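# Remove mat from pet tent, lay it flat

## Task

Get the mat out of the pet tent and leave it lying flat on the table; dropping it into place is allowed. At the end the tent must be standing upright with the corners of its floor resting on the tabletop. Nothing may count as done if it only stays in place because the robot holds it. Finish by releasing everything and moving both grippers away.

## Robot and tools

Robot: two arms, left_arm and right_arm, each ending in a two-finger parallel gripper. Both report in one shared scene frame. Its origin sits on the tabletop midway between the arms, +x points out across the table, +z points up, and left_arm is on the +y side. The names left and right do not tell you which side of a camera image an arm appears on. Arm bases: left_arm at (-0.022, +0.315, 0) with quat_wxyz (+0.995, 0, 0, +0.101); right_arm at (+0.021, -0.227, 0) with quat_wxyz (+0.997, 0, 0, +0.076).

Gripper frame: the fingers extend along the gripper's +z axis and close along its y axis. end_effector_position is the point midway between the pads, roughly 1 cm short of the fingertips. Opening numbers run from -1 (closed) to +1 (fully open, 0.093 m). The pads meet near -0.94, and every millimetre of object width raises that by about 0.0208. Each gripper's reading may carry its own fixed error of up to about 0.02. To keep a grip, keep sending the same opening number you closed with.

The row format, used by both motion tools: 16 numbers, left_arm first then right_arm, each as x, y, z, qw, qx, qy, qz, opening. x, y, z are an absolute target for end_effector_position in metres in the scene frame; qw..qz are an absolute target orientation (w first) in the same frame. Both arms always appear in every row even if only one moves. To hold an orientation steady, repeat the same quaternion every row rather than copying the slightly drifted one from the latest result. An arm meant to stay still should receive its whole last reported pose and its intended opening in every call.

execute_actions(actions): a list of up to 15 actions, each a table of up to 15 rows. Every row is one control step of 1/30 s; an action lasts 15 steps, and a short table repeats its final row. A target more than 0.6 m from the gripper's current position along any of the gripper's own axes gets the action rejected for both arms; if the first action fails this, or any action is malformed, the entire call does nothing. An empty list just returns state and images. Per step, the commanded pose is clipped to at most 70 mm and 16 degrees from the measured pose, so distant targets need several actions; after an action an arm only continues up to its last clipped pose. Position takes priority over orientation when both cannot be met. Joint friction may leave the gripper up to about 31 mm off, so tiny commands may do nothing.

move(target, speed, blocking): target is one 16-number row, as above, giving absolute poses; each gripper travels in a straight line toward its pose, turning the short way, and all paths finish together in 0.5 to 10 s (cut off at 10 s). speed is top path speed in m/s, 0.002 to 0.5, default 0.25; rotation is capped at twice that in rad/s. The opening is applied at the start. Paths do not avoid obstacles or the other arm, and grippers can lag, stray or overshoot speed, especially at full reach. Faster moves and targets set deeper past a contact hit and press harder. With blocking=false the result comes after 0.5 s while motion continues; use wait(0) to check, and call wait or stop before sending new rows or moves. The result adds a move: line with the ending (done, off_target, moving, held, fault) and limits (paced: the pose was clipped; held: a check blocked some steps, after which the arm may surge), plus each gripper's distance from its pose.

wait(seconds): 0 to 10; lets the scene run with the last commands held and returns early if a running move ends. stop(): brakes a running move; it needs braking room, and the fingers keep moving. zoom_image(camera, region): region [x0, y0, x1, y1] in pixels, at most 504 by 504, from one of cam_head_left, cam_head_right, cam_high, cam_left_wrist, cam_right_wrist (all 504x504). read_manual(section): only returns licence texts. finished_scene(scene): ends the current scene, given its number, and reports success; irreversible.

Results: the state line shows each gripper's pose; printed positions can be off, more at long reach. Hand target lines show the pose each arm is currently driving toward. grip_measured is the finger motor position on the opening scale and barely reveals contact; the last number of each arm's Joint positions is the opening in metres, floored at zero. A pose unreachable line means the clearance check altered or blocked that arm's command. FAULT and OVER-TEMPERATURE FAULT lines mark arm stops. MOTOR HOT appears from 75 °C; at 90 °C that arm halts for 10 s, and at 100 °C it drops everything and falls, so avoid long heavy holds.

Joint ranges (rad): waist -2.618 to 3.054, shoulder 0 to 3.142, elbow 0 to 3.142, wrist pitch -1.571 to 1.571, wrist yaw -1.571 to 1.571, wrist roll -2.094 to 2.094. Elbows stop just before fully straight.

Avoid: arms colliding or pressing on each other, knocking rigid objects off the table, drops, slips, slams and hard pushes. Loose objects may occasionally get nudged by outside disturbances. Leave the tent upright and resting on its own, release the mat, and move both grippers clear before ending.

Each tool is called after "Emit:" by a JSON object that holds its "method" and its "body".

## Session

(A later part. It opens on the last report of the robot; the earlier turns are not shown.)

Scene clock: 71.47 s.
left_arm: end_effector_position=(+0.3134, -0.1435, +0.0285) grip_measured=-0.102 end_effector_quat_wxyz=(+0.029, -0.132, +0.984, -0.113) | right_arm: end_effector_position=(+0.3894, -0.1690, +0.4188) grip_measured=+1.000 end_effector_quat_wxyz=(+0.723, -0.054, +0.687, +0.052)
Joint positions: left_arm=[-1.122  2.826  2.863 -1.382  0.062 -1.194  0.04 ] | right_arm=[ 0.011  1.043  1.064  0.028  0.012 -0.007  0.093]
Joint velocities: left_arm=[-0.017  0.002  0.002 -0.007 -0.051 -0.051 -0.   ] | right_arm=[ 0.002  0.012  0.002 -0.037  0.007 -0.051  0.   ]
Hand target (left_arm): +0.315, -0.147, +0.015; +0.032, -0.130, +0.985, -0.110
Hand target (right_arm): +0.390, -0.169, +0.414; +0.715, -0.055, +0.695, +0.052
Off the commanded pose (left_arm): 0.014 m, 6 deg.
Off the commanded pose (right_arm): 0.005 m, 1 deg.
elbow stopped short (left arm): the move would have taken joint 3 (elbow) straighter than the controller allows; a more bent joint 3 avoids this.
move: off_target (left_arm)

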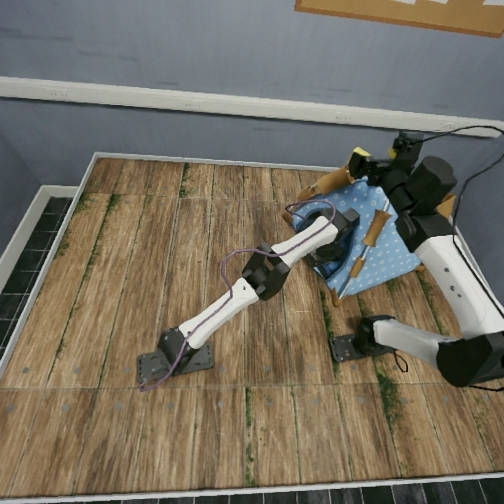

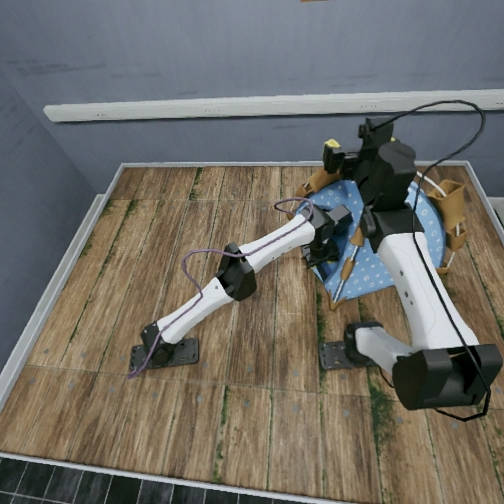

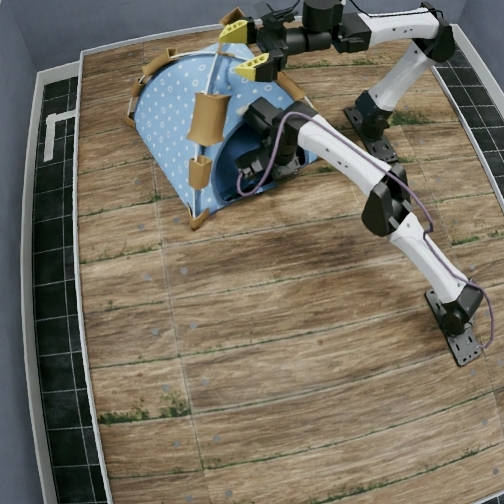

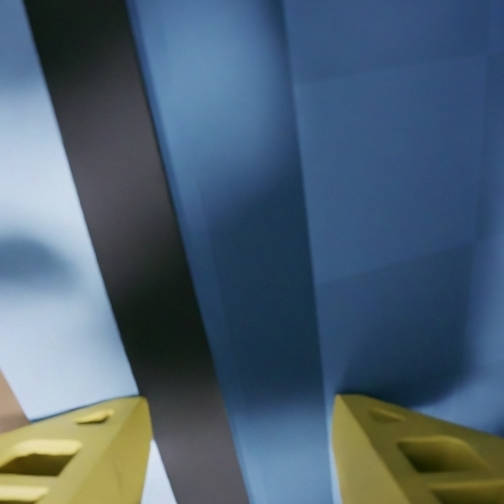

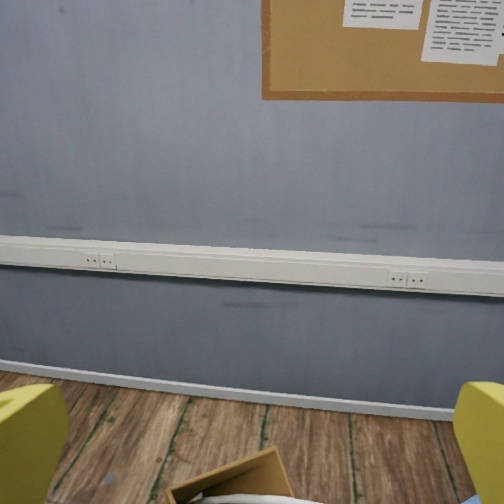

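Inside, sill pushed outward. Tilt and slide under.

Emit:
{"method": "move", "body": {"target": [0.32,-0.168,0.022,0.036,-0.125,0.951,-0.28,0.1,0.3895,-0.1689,0.4138,0.715,-0.055,0.695,0.052,1], "speed": 0.06}}

Emit:
{"method": "move", "body": {"target": [0.32,-0.168,0.02,0.036,-0.125,0.951,-0.28,-1,0.3895,-0.1689,0.4138,0.715,-0.055,0.695,0.052,1]}}

Emit:
{"method": "move", "body": {"target": [0.31,-0.12,0.09,0.045,-0.122,0.931,-0.339,-1,0.3895,-0.1689,0.4138,0.715,-0.055,0.695,0.052,1], "speed": 0.08}}

Scene clock: 78.17 s.
left_arm: end_effector_position=(+0.3226, -0.1662, +0.0368) grip_measured=+0.098 end_effector_quat_wxyz=(+0.039, -0.127, +0.953, -0.273) | right_arm: end_effector_position=(+0.3894, -0.1690, +0.4187) grip_measured=+1.000 end_effector_quat_wxyz=(+0.722, -0.054, +0.687, +0.052)
Joint positions: left_arm=[-1.09   2.446  2.05  -0.654  0.212 -1.211  0.05 ] | right_arm=[ 0.011  1.043  1.064  0.028  0.012 -0.007  0.093]
Joint velocities: left_arm=[ 0.002  0.002 -0.017  0.007 -0.066 -0.022 -0.   ] | right_arm=[-0.002  0.012 -0.002 -0.022 -0.022  0.095  0.   ]
Hand target (left_arm): +0.321, -0.168, +0.023; +0.035, -0.127, +0.951, -0.279
Hand target (right_arm): +0.390, -0.169, +0.414; +0.715, -0.055, +0.695, +0.052
Off the commanded pose (left_arm): 0.015 m, 1 deg.
Off the commanded pose (right_arm): 0.005 m, 1 deg.
move: off_target (left_arm)

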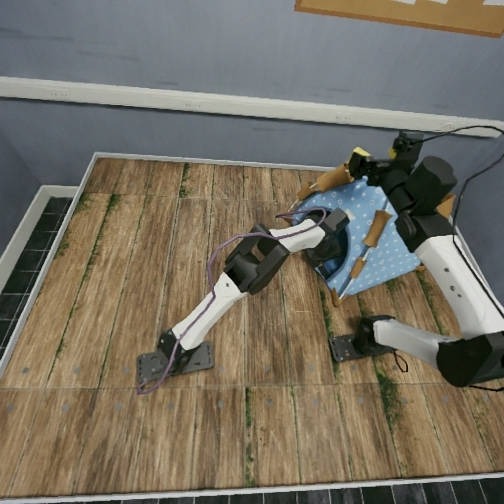

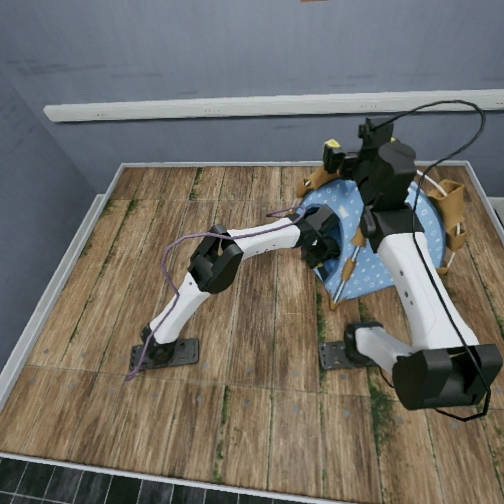

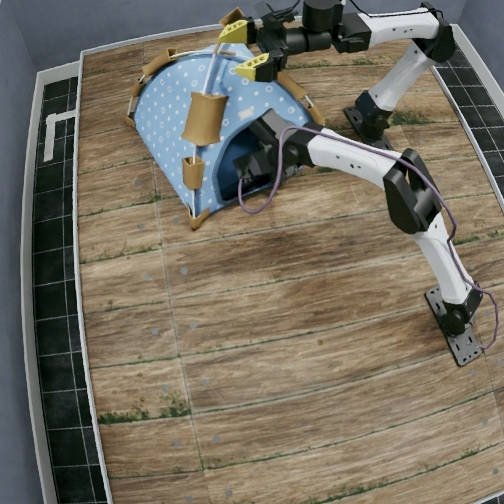

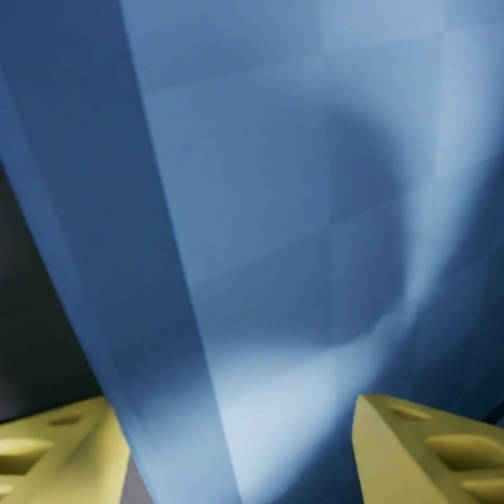

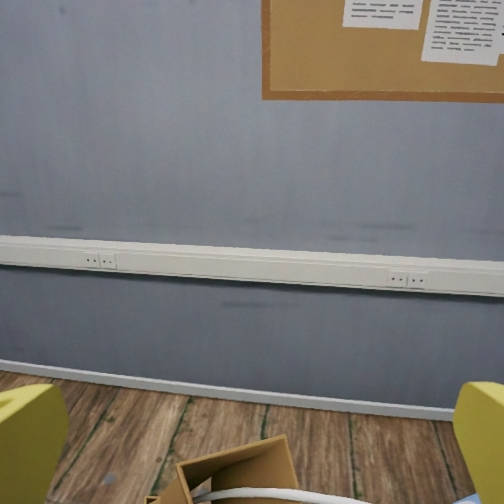

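Scene clock: 78.87 s.
left_arm: end_effector_position=(+0.3245, -0.1696, +0.0331) grip_measured=-0.976 end_effector_quat_wxyz=(+0.043, -0.125, +0.950, -0.284) | right_arm: end_effector_position=(+0.3894, -0.1690, +0.4188) grip_measured=+1.000 end_effector_quat_wxyz=(+0.723, -0.054, +0.687, +0.052)
Joint positions: left_arm=[-1.09   2.446  2.022 -0.602  0.216 -1.211  0.   ] | right_arm=[ 0.011  1.043  1.064  0.028  0.012 -0.007  0.093]
Joint velocities: left_arm=[ 0.002 -0.007 -0.007  0.066 -0.051 -0.037  0.   ] | right_arm=[-0.002 -0.017  0.007 -0.007 -0.037  0.022  0.   ]
Hand target (left_arm): +0.320, -0.168, +0.020; +0.036, -0.125, +0.951, -0.280
Hand target (right_arm): +0.390, -0.169, +0.414; +0.715, -0.055, +0.695, +0.052
Off the commanded pose (left_arm): 0.014 m, 1 deg.
Off the commanded pose (right_arm): 0.005 m, 1 deg.
move: off_target (left_arm)

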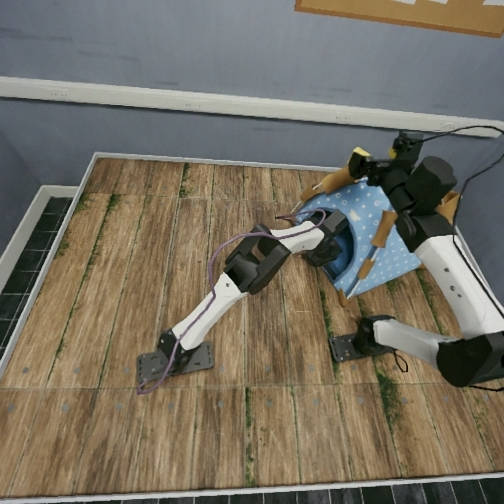

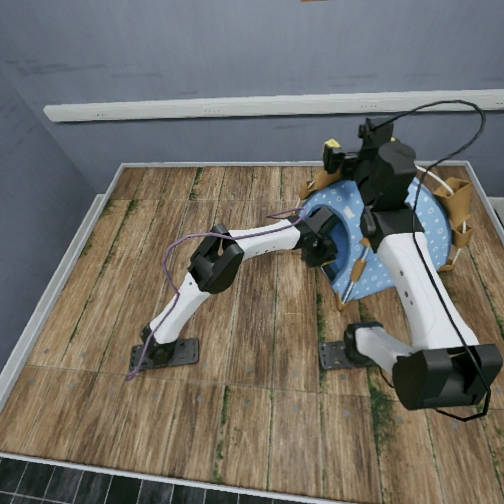

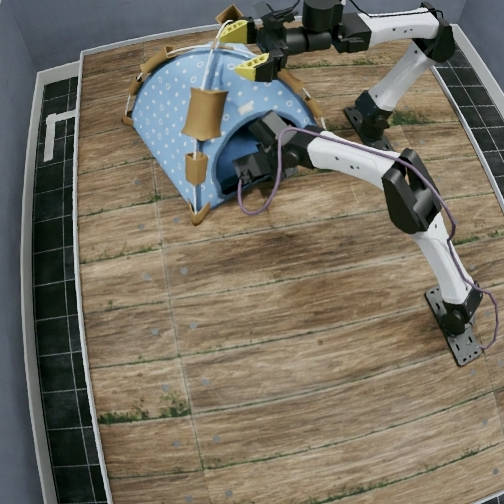

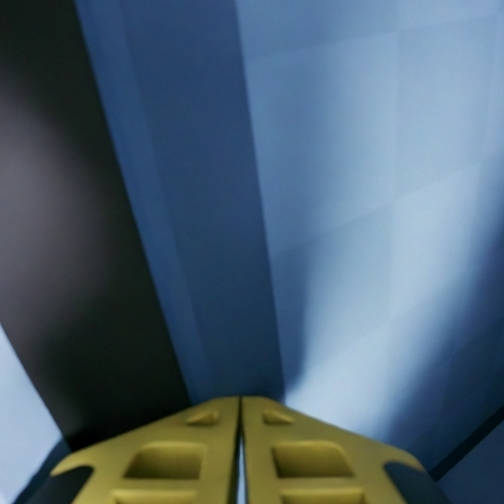

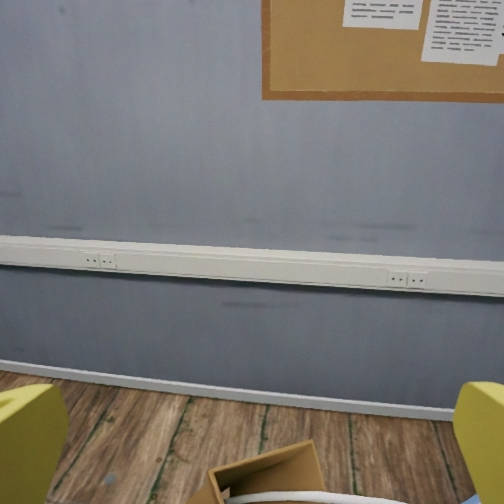

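Scene clock: 80.20 s.
left_arm: end_effector_position=(+0.3091, -0.1217, +0.0817) grip_measured=-0.976 end_effector_quat_wxyz=(+0.042, -0.126, +0.935, -0.327) | right_arm: end_effector_position=(+0.3894, -0.1690, +0.4187) grip_measured=+1.000 end_effector_quat_wxyz=(+0.722, -0.054, +0.687, +0.052)
Joint positions: left_arm=[-1.035  2.151  1.669 -0.472  0.289 -1.195  0.   ] | right_arm=[ 0.011  1.043  1.064  0.028  0.012 -0.007  0.093]
Joint velocities: left_arm=[ 0.012 -0.002 -0.022  0.037  0.066  0.037  0.   ] | right_arm=[-0.012 -0.007 -0.007 -0.066  0.007  0.007  0.   ]
Hand target (left_arm): +0.309, -0.120, +0.090; +0.045, -0.122, +0.932, -0.339
Hand target (right_arm): +0.390, -0.169, +0.414; +0.715, -0.055, +0.695, +0.052
Off the commanded pose (left_arm): 0.008 m, 2 deg.
Off the commanded pose (right_arm): 0.005 m, 1 deg.
move: done

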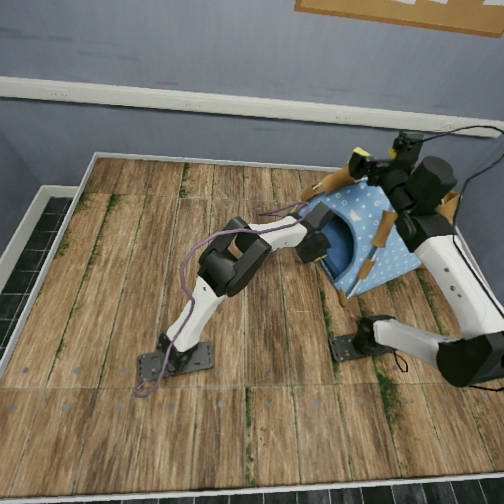

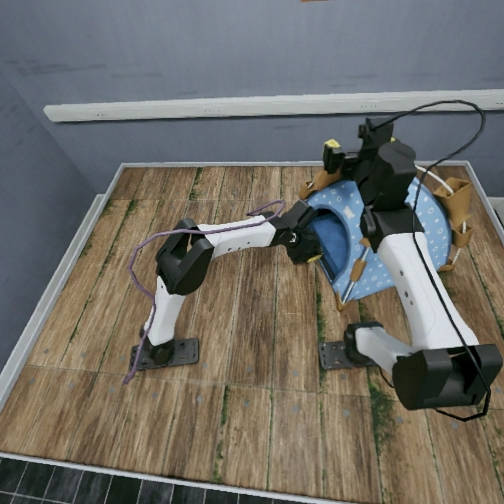

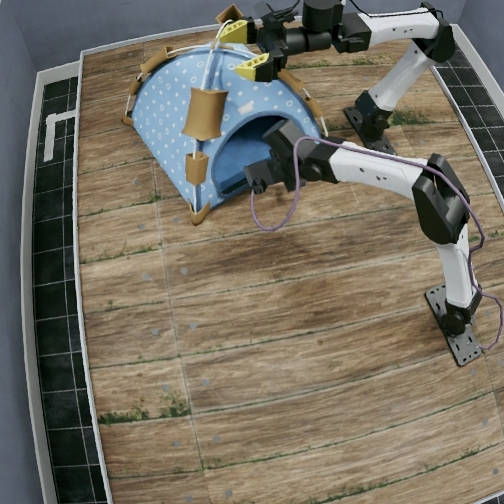

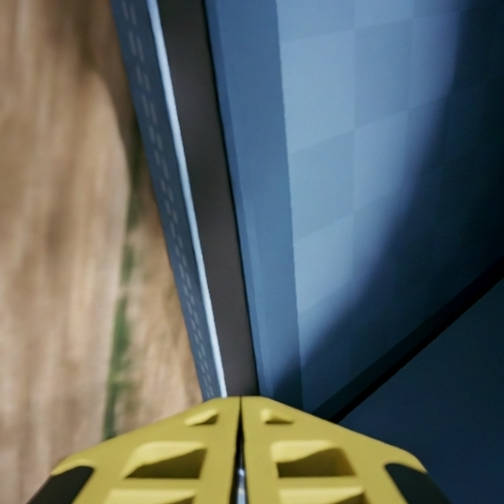

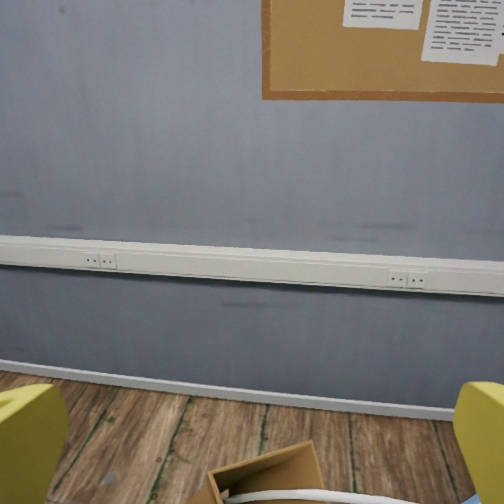

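Emit:
{"method": "move", "body": {"target": [0.32,-0.165,0.065,0.028,-0.127,0.967,-0.214,-1,0.3895,-0.1689,0.4138,0.715,-0.055,0.695,0.052,1], "speed": 0.08}}

Emit:
{"method": "move", "body": {"target": [0.318,-0.155,0.02,0.028,-0.127,0.967,-0.214,-1,0.3895,-0.1689,0.4138,0.715,-0.055,0.695,0.052,1], "speed": 0.05}}

Emit:
{"method": "move", "body": {"target": [0.3,-0.06,0.025,0.009,-0.13,0.989,-0.069,-1,0.3895,-0.1689,0.4138,0.715,-0.055,0.695,0.052,1], "speed": 0.05}}

Scene clock: 86.10 s.
left_arm: end_effector_position=(+0.3200, -0.1609, +0.0636) grip_measured=-0.976 end_effector_quat_wxyz=(+0.024, -0.128, +0.968, -0.215) | right_arm: end_effector_position=(+0.3894, -0.1690, +0.4187) grip_measured=+1.000 end_effector_quat_wxyz=(+0.722, -0.054, +0.687, +0.052)
Joint positions: left_arm=[-1.098  2.56   2.422 -1.032  0.178 -1.195  0.   ] | right_arm=[ 0.011  1.043  1.064  0.028  0.012 -0.007  0.093]
Joint velocities: left_arm=[-0.002 -0.017  0.017 -0.051  0.037 -0.037  0.   ] | right_arm=[ 0.002 -0.012 -0.002 -0.007  0.022  0.007  0.   ]
Hand target (left_arm): +0.320, -0.164, +0.064; +0.028, -0.126, +0.968, -0.215
Hand target (right_arm): +0.390, -0.169, +0.414; +0.715, -0.055, +0.695, +0.052
Off the commanded pose (left_arm): 0.004 m, 0 deg.
Off the commanded pose (right_arm): 0.005 m, 1 deg.
move: done

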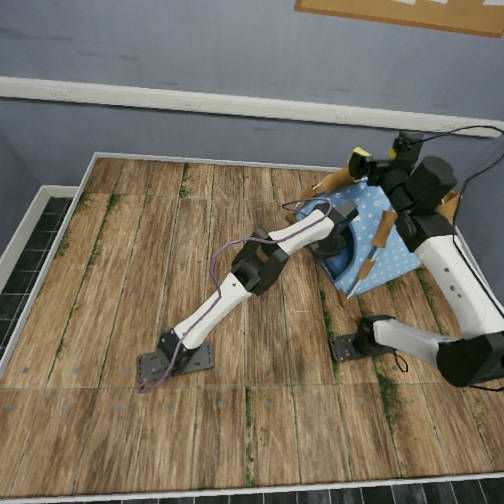

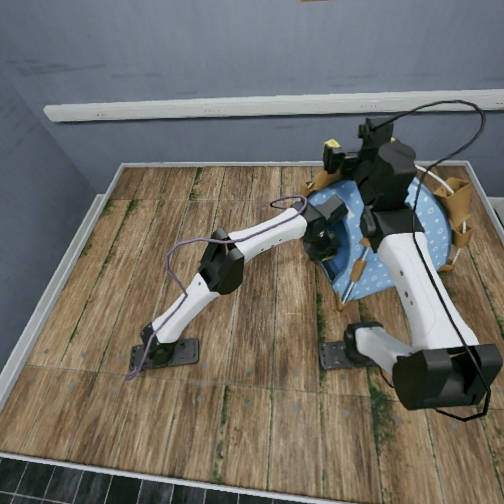

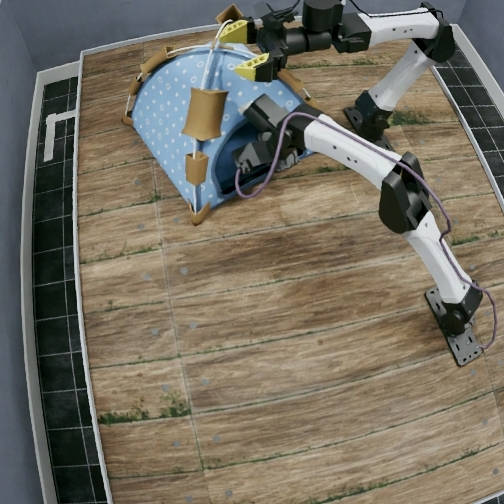

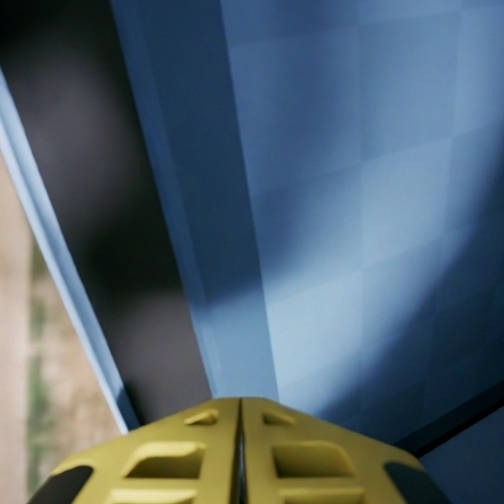

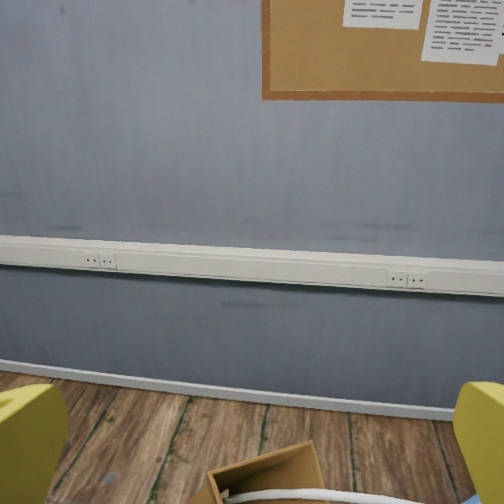

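Scene clock: 87.33 s.
left_arm: end_effector_position=(+0.3239, -0.1691, +0.0342) grip_measured=-0.976 end_effector_quat_wxyz=(+0.034, -0.123, +0.962, -0.242) | right_arm: end_effector_position=(+0.3894, -0.1690, +0.4187) grip_measured=+1.000 end_effector_quat_wxyz=(+0.722, -0.054, +0.687, +0.052)
Joint positions: left_arm=[-1.098  2.529  2.224 -0.806  0.19  -1.195  0.   ] | right_arm=[ 0.011  1.043  1.064  0.028  0.012 -0.007  0.093]
Joint velocities: left_arm=[ 0.002 -0.012 -0.002 -0.022  0.022  0.037  0.   ] | right_arm=[-0.002 -0.002  0.007 -0.081 -0.037  0.037  0.   ]
Hand target (left_arm): +0.319, -0.156, +0.020; +0.028, -0.127, +0.968, -0.214
Hand target (right_arm): +0.390, -0.169, +0.414; +0.715, -0.055, +0.695, +0.052
Off the commanded pose (left_arm): 0.021 m, 3 deg.
Off the commanded pose (right_arm): 0.005 m, 1 deg.
move: off_target (left_arm)

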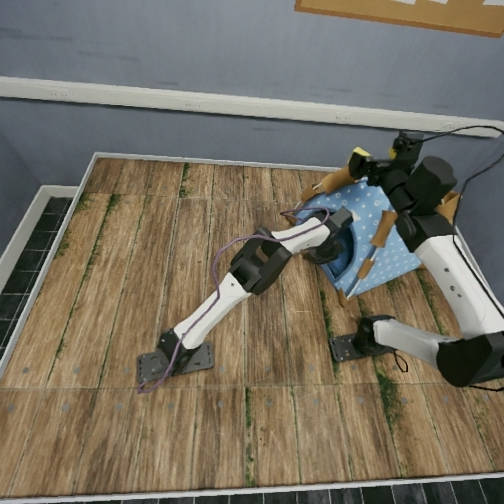

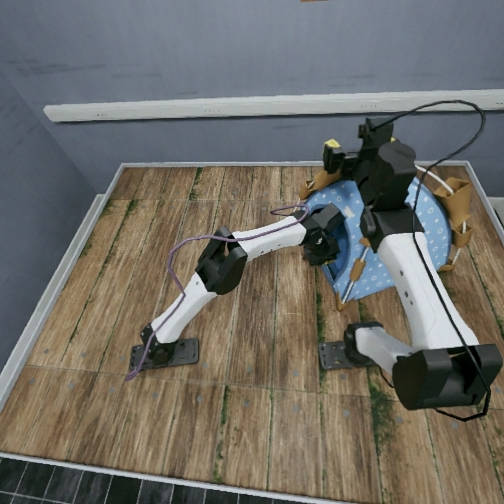

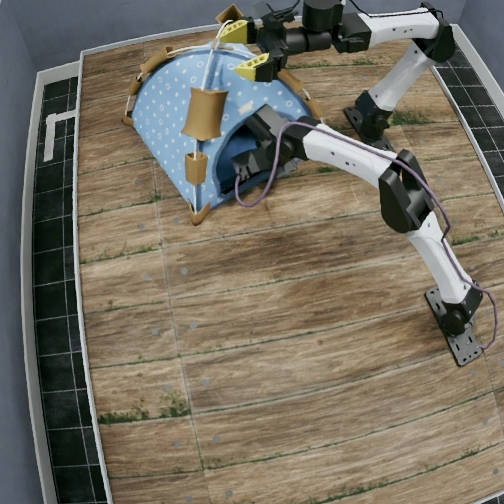

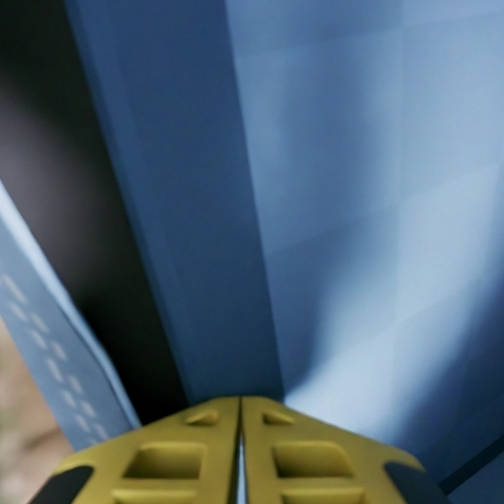

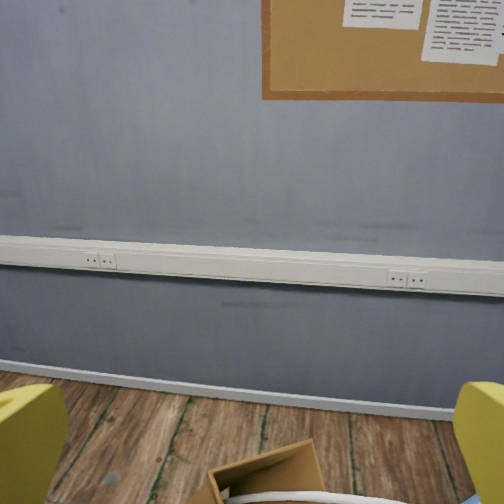

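Scene clock: 91.20 s.
left_arm: end_effector_position=(+0.3013, -0.0754, +0.0213) grip_measured=-0.976 end_effector_quat_wxyz=(+0.012, -0.125, +0.988, -0.087) | right_arm: end_effector_position=(+0.3894, -0.1690, +0.4187) grip_measured=+1.000 end_effector_quat_wxyz=(+0.722, -0.054, +0.687, +0.052)
Joint positions: left_arm=[-1.054  2.417  2.065 -1.06   0.077 -1.11   0.   ] | right_arm=[ 0.011  1.043  1.064  0.028  0.012 -0.007  0.093]
Joint velocities: left_arm=[-0.002 -0.002  0.002 -0.007 -0.007  0.007  0.   ] | right_arm=[ 0.002  0.007 -0.007 -0.007 -0.037 -0.007  0.   ]
Hand target (left_arm): +0.299, -0.061, +0.023; +0.010, -0.128, +0.989, -0.068
Hand target (right_arm): +0.390, -0.169, +0.414; +0.715, -0.055, +0.695, +0.052
Off the commanded pose (left_arm): 0.016 m, 2 deg.
Off the commanded pose (right_arm): 0.005 m, 1 deg.
move: off_target (left_arm)

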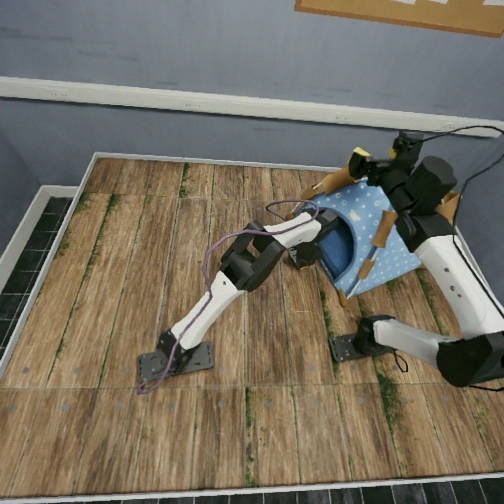

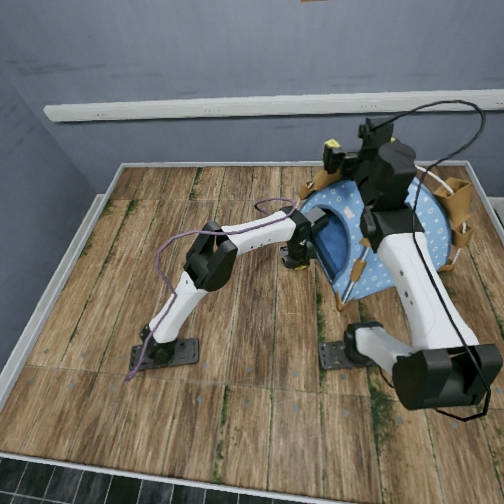

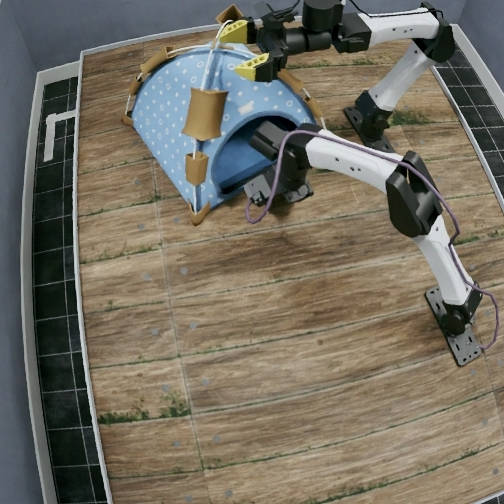

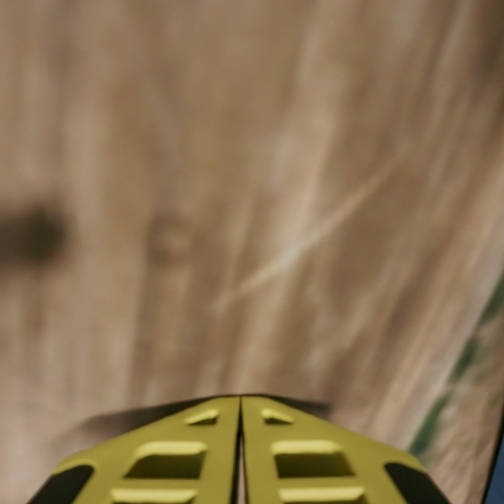

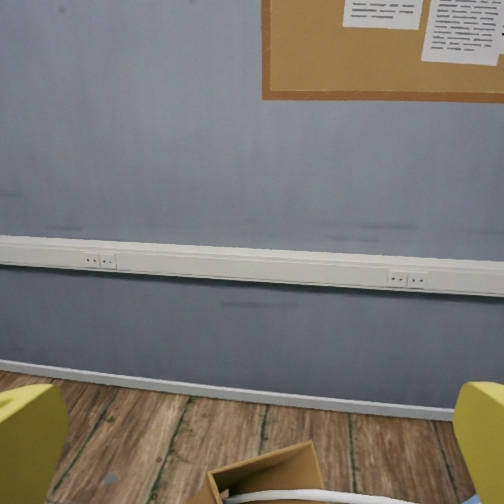

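Emit:
{"method": "move", "body": {"target": [0.316,-0.148,0.08,0.028,-0.127,0.967,-0.214,0,0.3895,-0.1689,0.4138,0.715,-0.055,0.695,0.052,1], "speed": 0.1}}

Emit:
{"method": "move", "body": {"target": [0.314,-0.14,0.025,0.02,-0.13,0.98,-0.15,-0.2,0.3895,-0.1689,0.4138,0.715,-0.055,0.695,0.052,1], "speed": 0.05}}

Emit:
{"method": "move", "body": {"target": [0.314,-0.14,0.025,0.02,-0.13,0.98,-0.15,-1,0.3895,-0.1689,0.4138,0.715,-0.055,0.695,0.052,1]}}

Emit:
{"method": "move", "body": {"target": [0.3,-0.03,0.035,0.02,-0.13,0.98,-0.15,-1,0.3895,-0.1689,0.4138,0.715,-0.055,0.695,0.052,1], "speed": 0.05}}

Scene clock: 96.43 s.
left_arm: end_effector_position=(+0.3156, -0.1372, +0.0790) grip_measured=-0.002 end_effector_quat_wxyz=(+0.027, -0.131, +0.970, -0.202) | right_arm: end_effector_position=(+0.3894, -0.1690, +0.4187) grip_measured=+1.000 end_effector_quat_wxyz=(+0.722, -0.054, +0.687, +0.052)
Joint positions: left_arm=[-1.081  2.45   2.29  -1.033  0.165 -1.18   0.045] | right_arm=[ 0.011  1.043  1.064  0.028  0.012 -0.007  0.093]
Joint velocities: left_arm=[-0.007  0.017 -0.002 -0.007 -0.022 -0.007 -0.   ] | right_arm=[-0.022 -0.037 -0.002  0.037 -0.051  0.007  0.   ]
Hand target (left_arm): +0.316, -0.147, +0.082; +0.028, -0.129, +0.968, -0.215
Hand target (right_arm): +0.390, -0.169, +0.414; +0.715, -0.055, +0.695, +0.052
Off the commanded pose (left_arm): 0.011 m, 1 deg.
Off the commanded pose (right_arm): 0.005 m, 1 deg.
move: off_target (left_arm)

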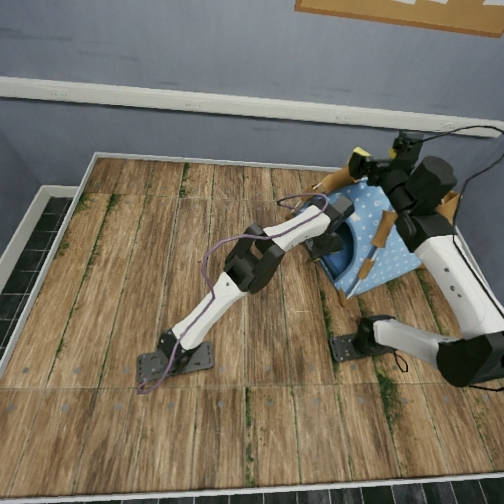

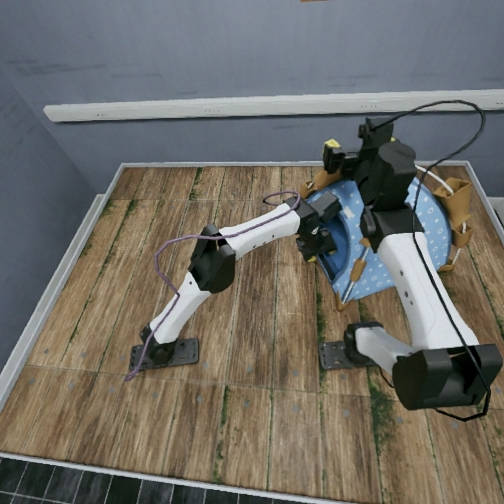

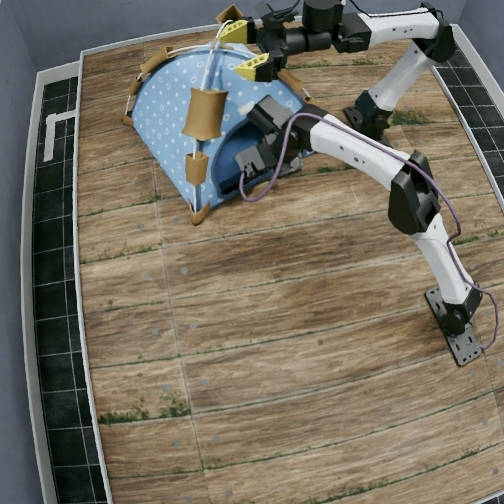

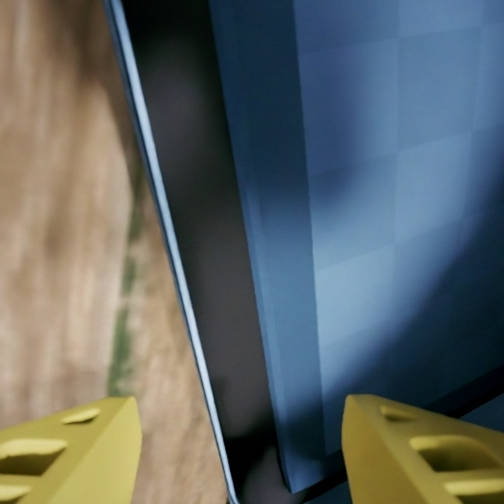

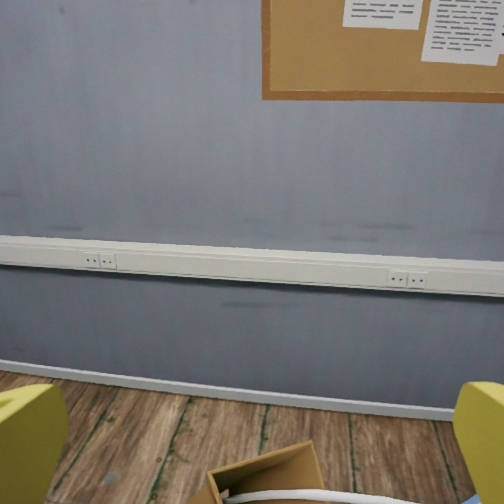

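Scene clock: 97.90 s.
left_arm: end_effector_position=(+0.3160, -0.1378, +0.0291) grip_measured=-0.199 end_effector_quat_wxyz=(+0.019, -0.133, +0.978, -0.156) | right_arm: end_effector_position=(+0.3894, -0.1690, +0.4188) grip_measured=+1.000 end_effector_quat_wxyz=(+0.723, -0.054, +0.687, +0.052)
Joint positions: left_arm=[-1.092  2.58   2.363 -1.065  0.129 -1.18   0.036] | right_arm=[ 0.011  1.043  1.064  0.028  0.012 -0.007  0.093]
Joint velocities: left_arm=[ 0.002 -0.002 -0.007 -0.081 -0.022  0.037 -0.001] | right_arm=[-0.002 -0.027 -0.012 -0.007  0.051 -0.066  0.   ]
Hand target (left_arm): +0.314, -0.141, +0.025; +0.020, -0.129, +0.980, -0.151
Hand target (right_arm): +0.390, -0.169, +0.414; +0.715, -0.055, +0.695, +0.052
Off the commanded pose (left_arm): 0.005 m, 1 deg.
Off the commanded pose (right_arm): 0.005 m, 1 deg.
move: done

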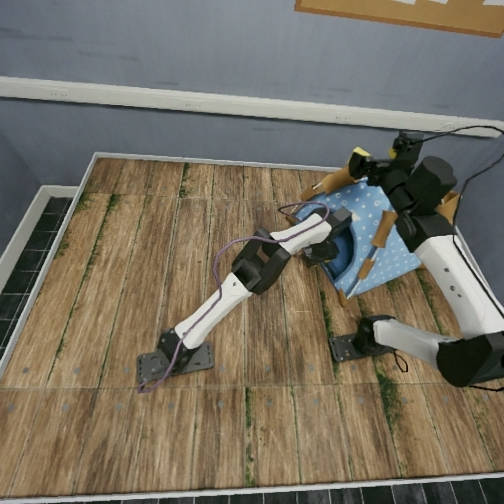

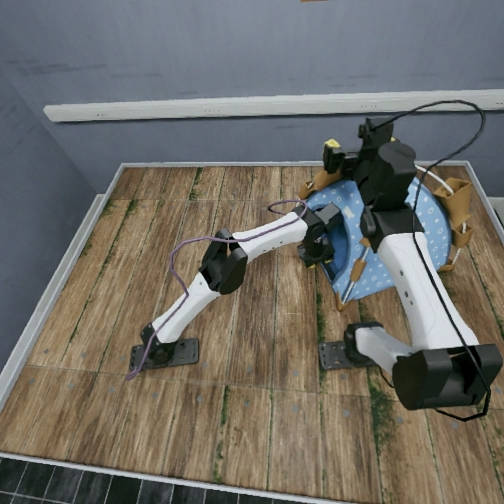

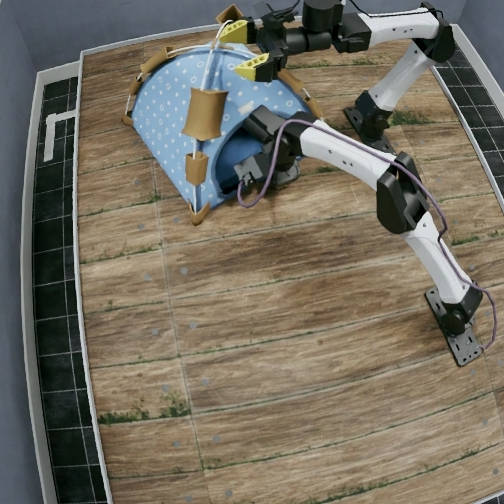

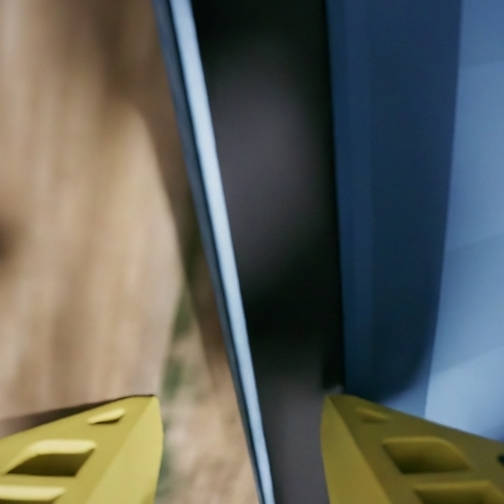

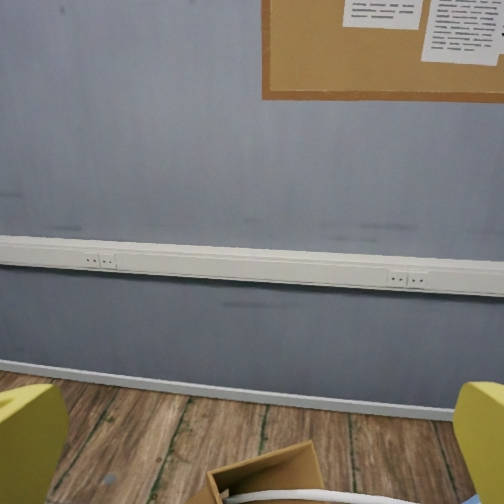

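Scene clock: 98.60 s.
left_arm: end_effector_position=(+0.3162, -0.1380, +0.0292) grip_measured=-0.973 end_effector_quat_wxyz=(+0.019, -0.134, +0.978, -0.157) | right_arm: end_effector_position=(+0.3894, -0.1690, +0.4187) grip_measured=+1.000 end_effector_quat_wxyz=(+0.722, -0.054, +0.687, +0.052)
Joint positions: left_arm=[-1.092  2.58   2.363 -1.063  0.129 -1.182  0.   ] | right_arm=[ 0.011  1.043  1.064  0.028  0.012 -0.007  0.093]
Joint velocities: left_arm=[-0.012 -0.002  0.007  0.022  0.037  0.022  0.   ] | right_arm=[ 0.007  0.007  0.007  0.022  0.051 -0.022  0.   ]
Hand target (left_arm): +0.314, -0.140, +0.025; +0.020, -0.130, +0.980, -0.151
Hand target (right_arm): +0.390, -0.169, +0.414; +0.715, -0.055, +0.695, +0.052
Off the commanded pose (left_arm): 0.005 m, 1 deg.
Off the commanded pose (right_arm): 0.005 m, 1 deg.
move: done

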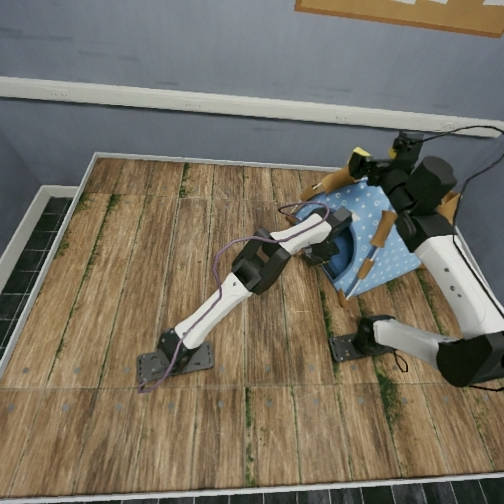

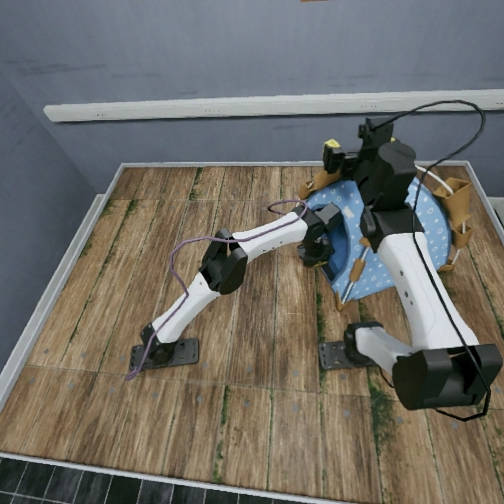

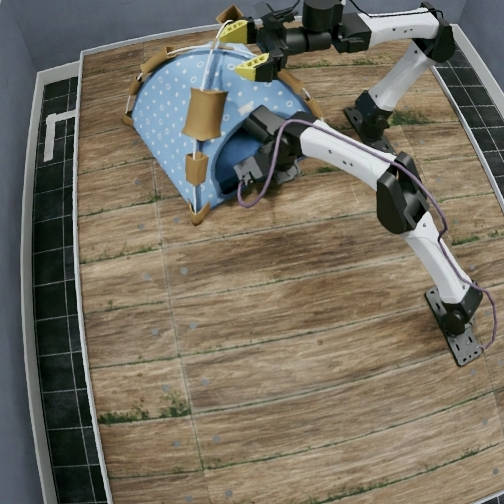

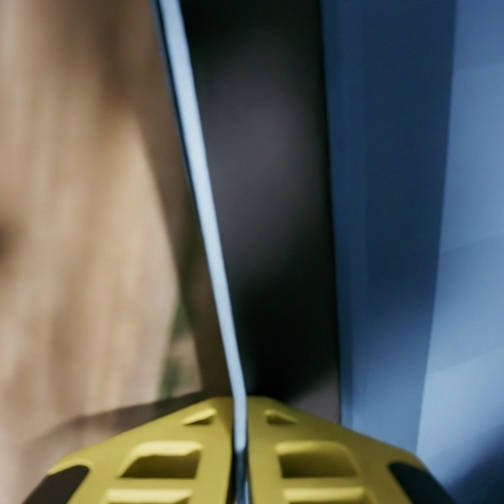

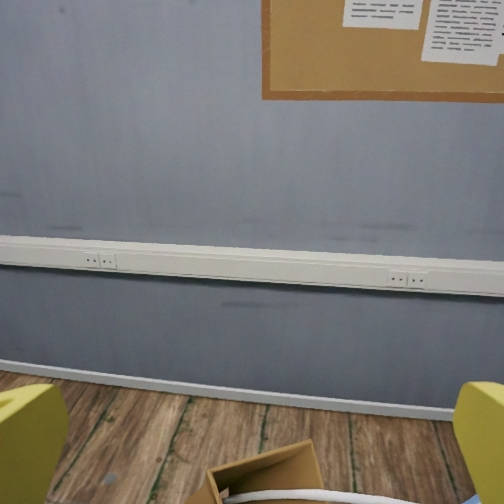

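Scene clock: 101.10 s.
left_arm: end_effector_position=(+0.2996, -0.0365, +0.0280) grip_measured=-0.973 end_effector_quat_wxyz=(+0.018, -0.129, +0.981, -0.146) | right_arm: end_effector_position=(+0.3894, -0.1690, +0.4188) grip_measured=+1.000 end_effector_quat_wxyz=(+0.723, -0.054, +0.687, +0.052)
Joint positions: left_arm=[-0.977  2.186  1.671 -0.802  0.15  -1.057  0.   ] | right_arm=[ 0.011  1.043  1.064  0.028  0.012 -0.007  0.093]
Joint velocities: left_arm=[-0.002 -0.007 -0.012  0.007 -0.066  0.066  0.   ] | right_arm=[ 0.007 -0.007 -0.017  0.022  0.037 -0.051  0.   ]
Hand target (left_arm): +0.299, -0.031, +0.034; +0.021, -0.130, +0.980, -0.148
Hand target (right_arm): +0.390, -0.169, +0.414; +0.715, -0.055, +0.695, +0.052
Off the commanded pose (left_arm): 0.010 m, 1 deg.
Off the commanded pose (right_arm): 0.005 m, 1 deg.
move: done

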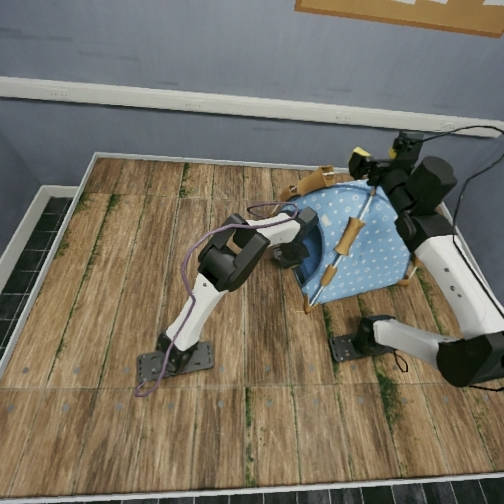

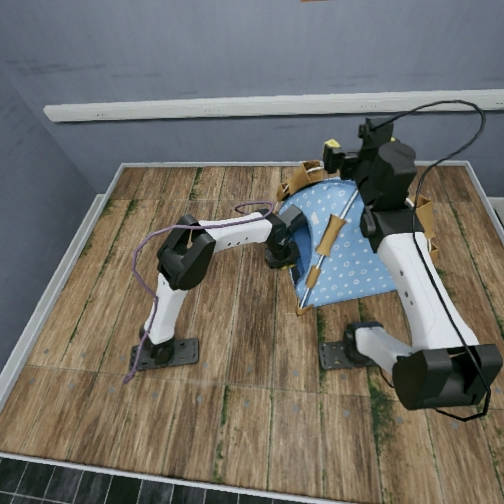

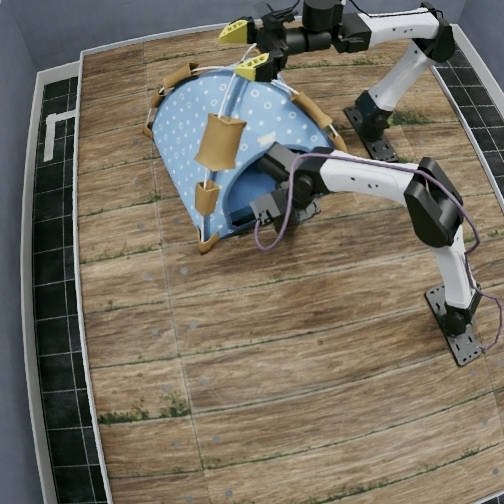

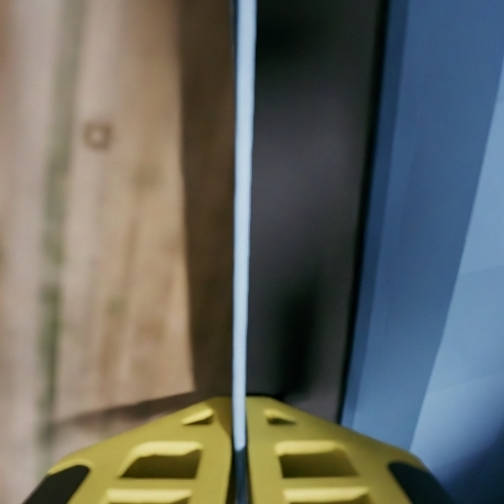

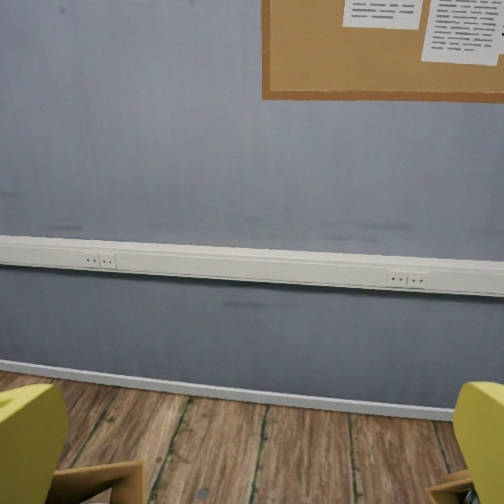

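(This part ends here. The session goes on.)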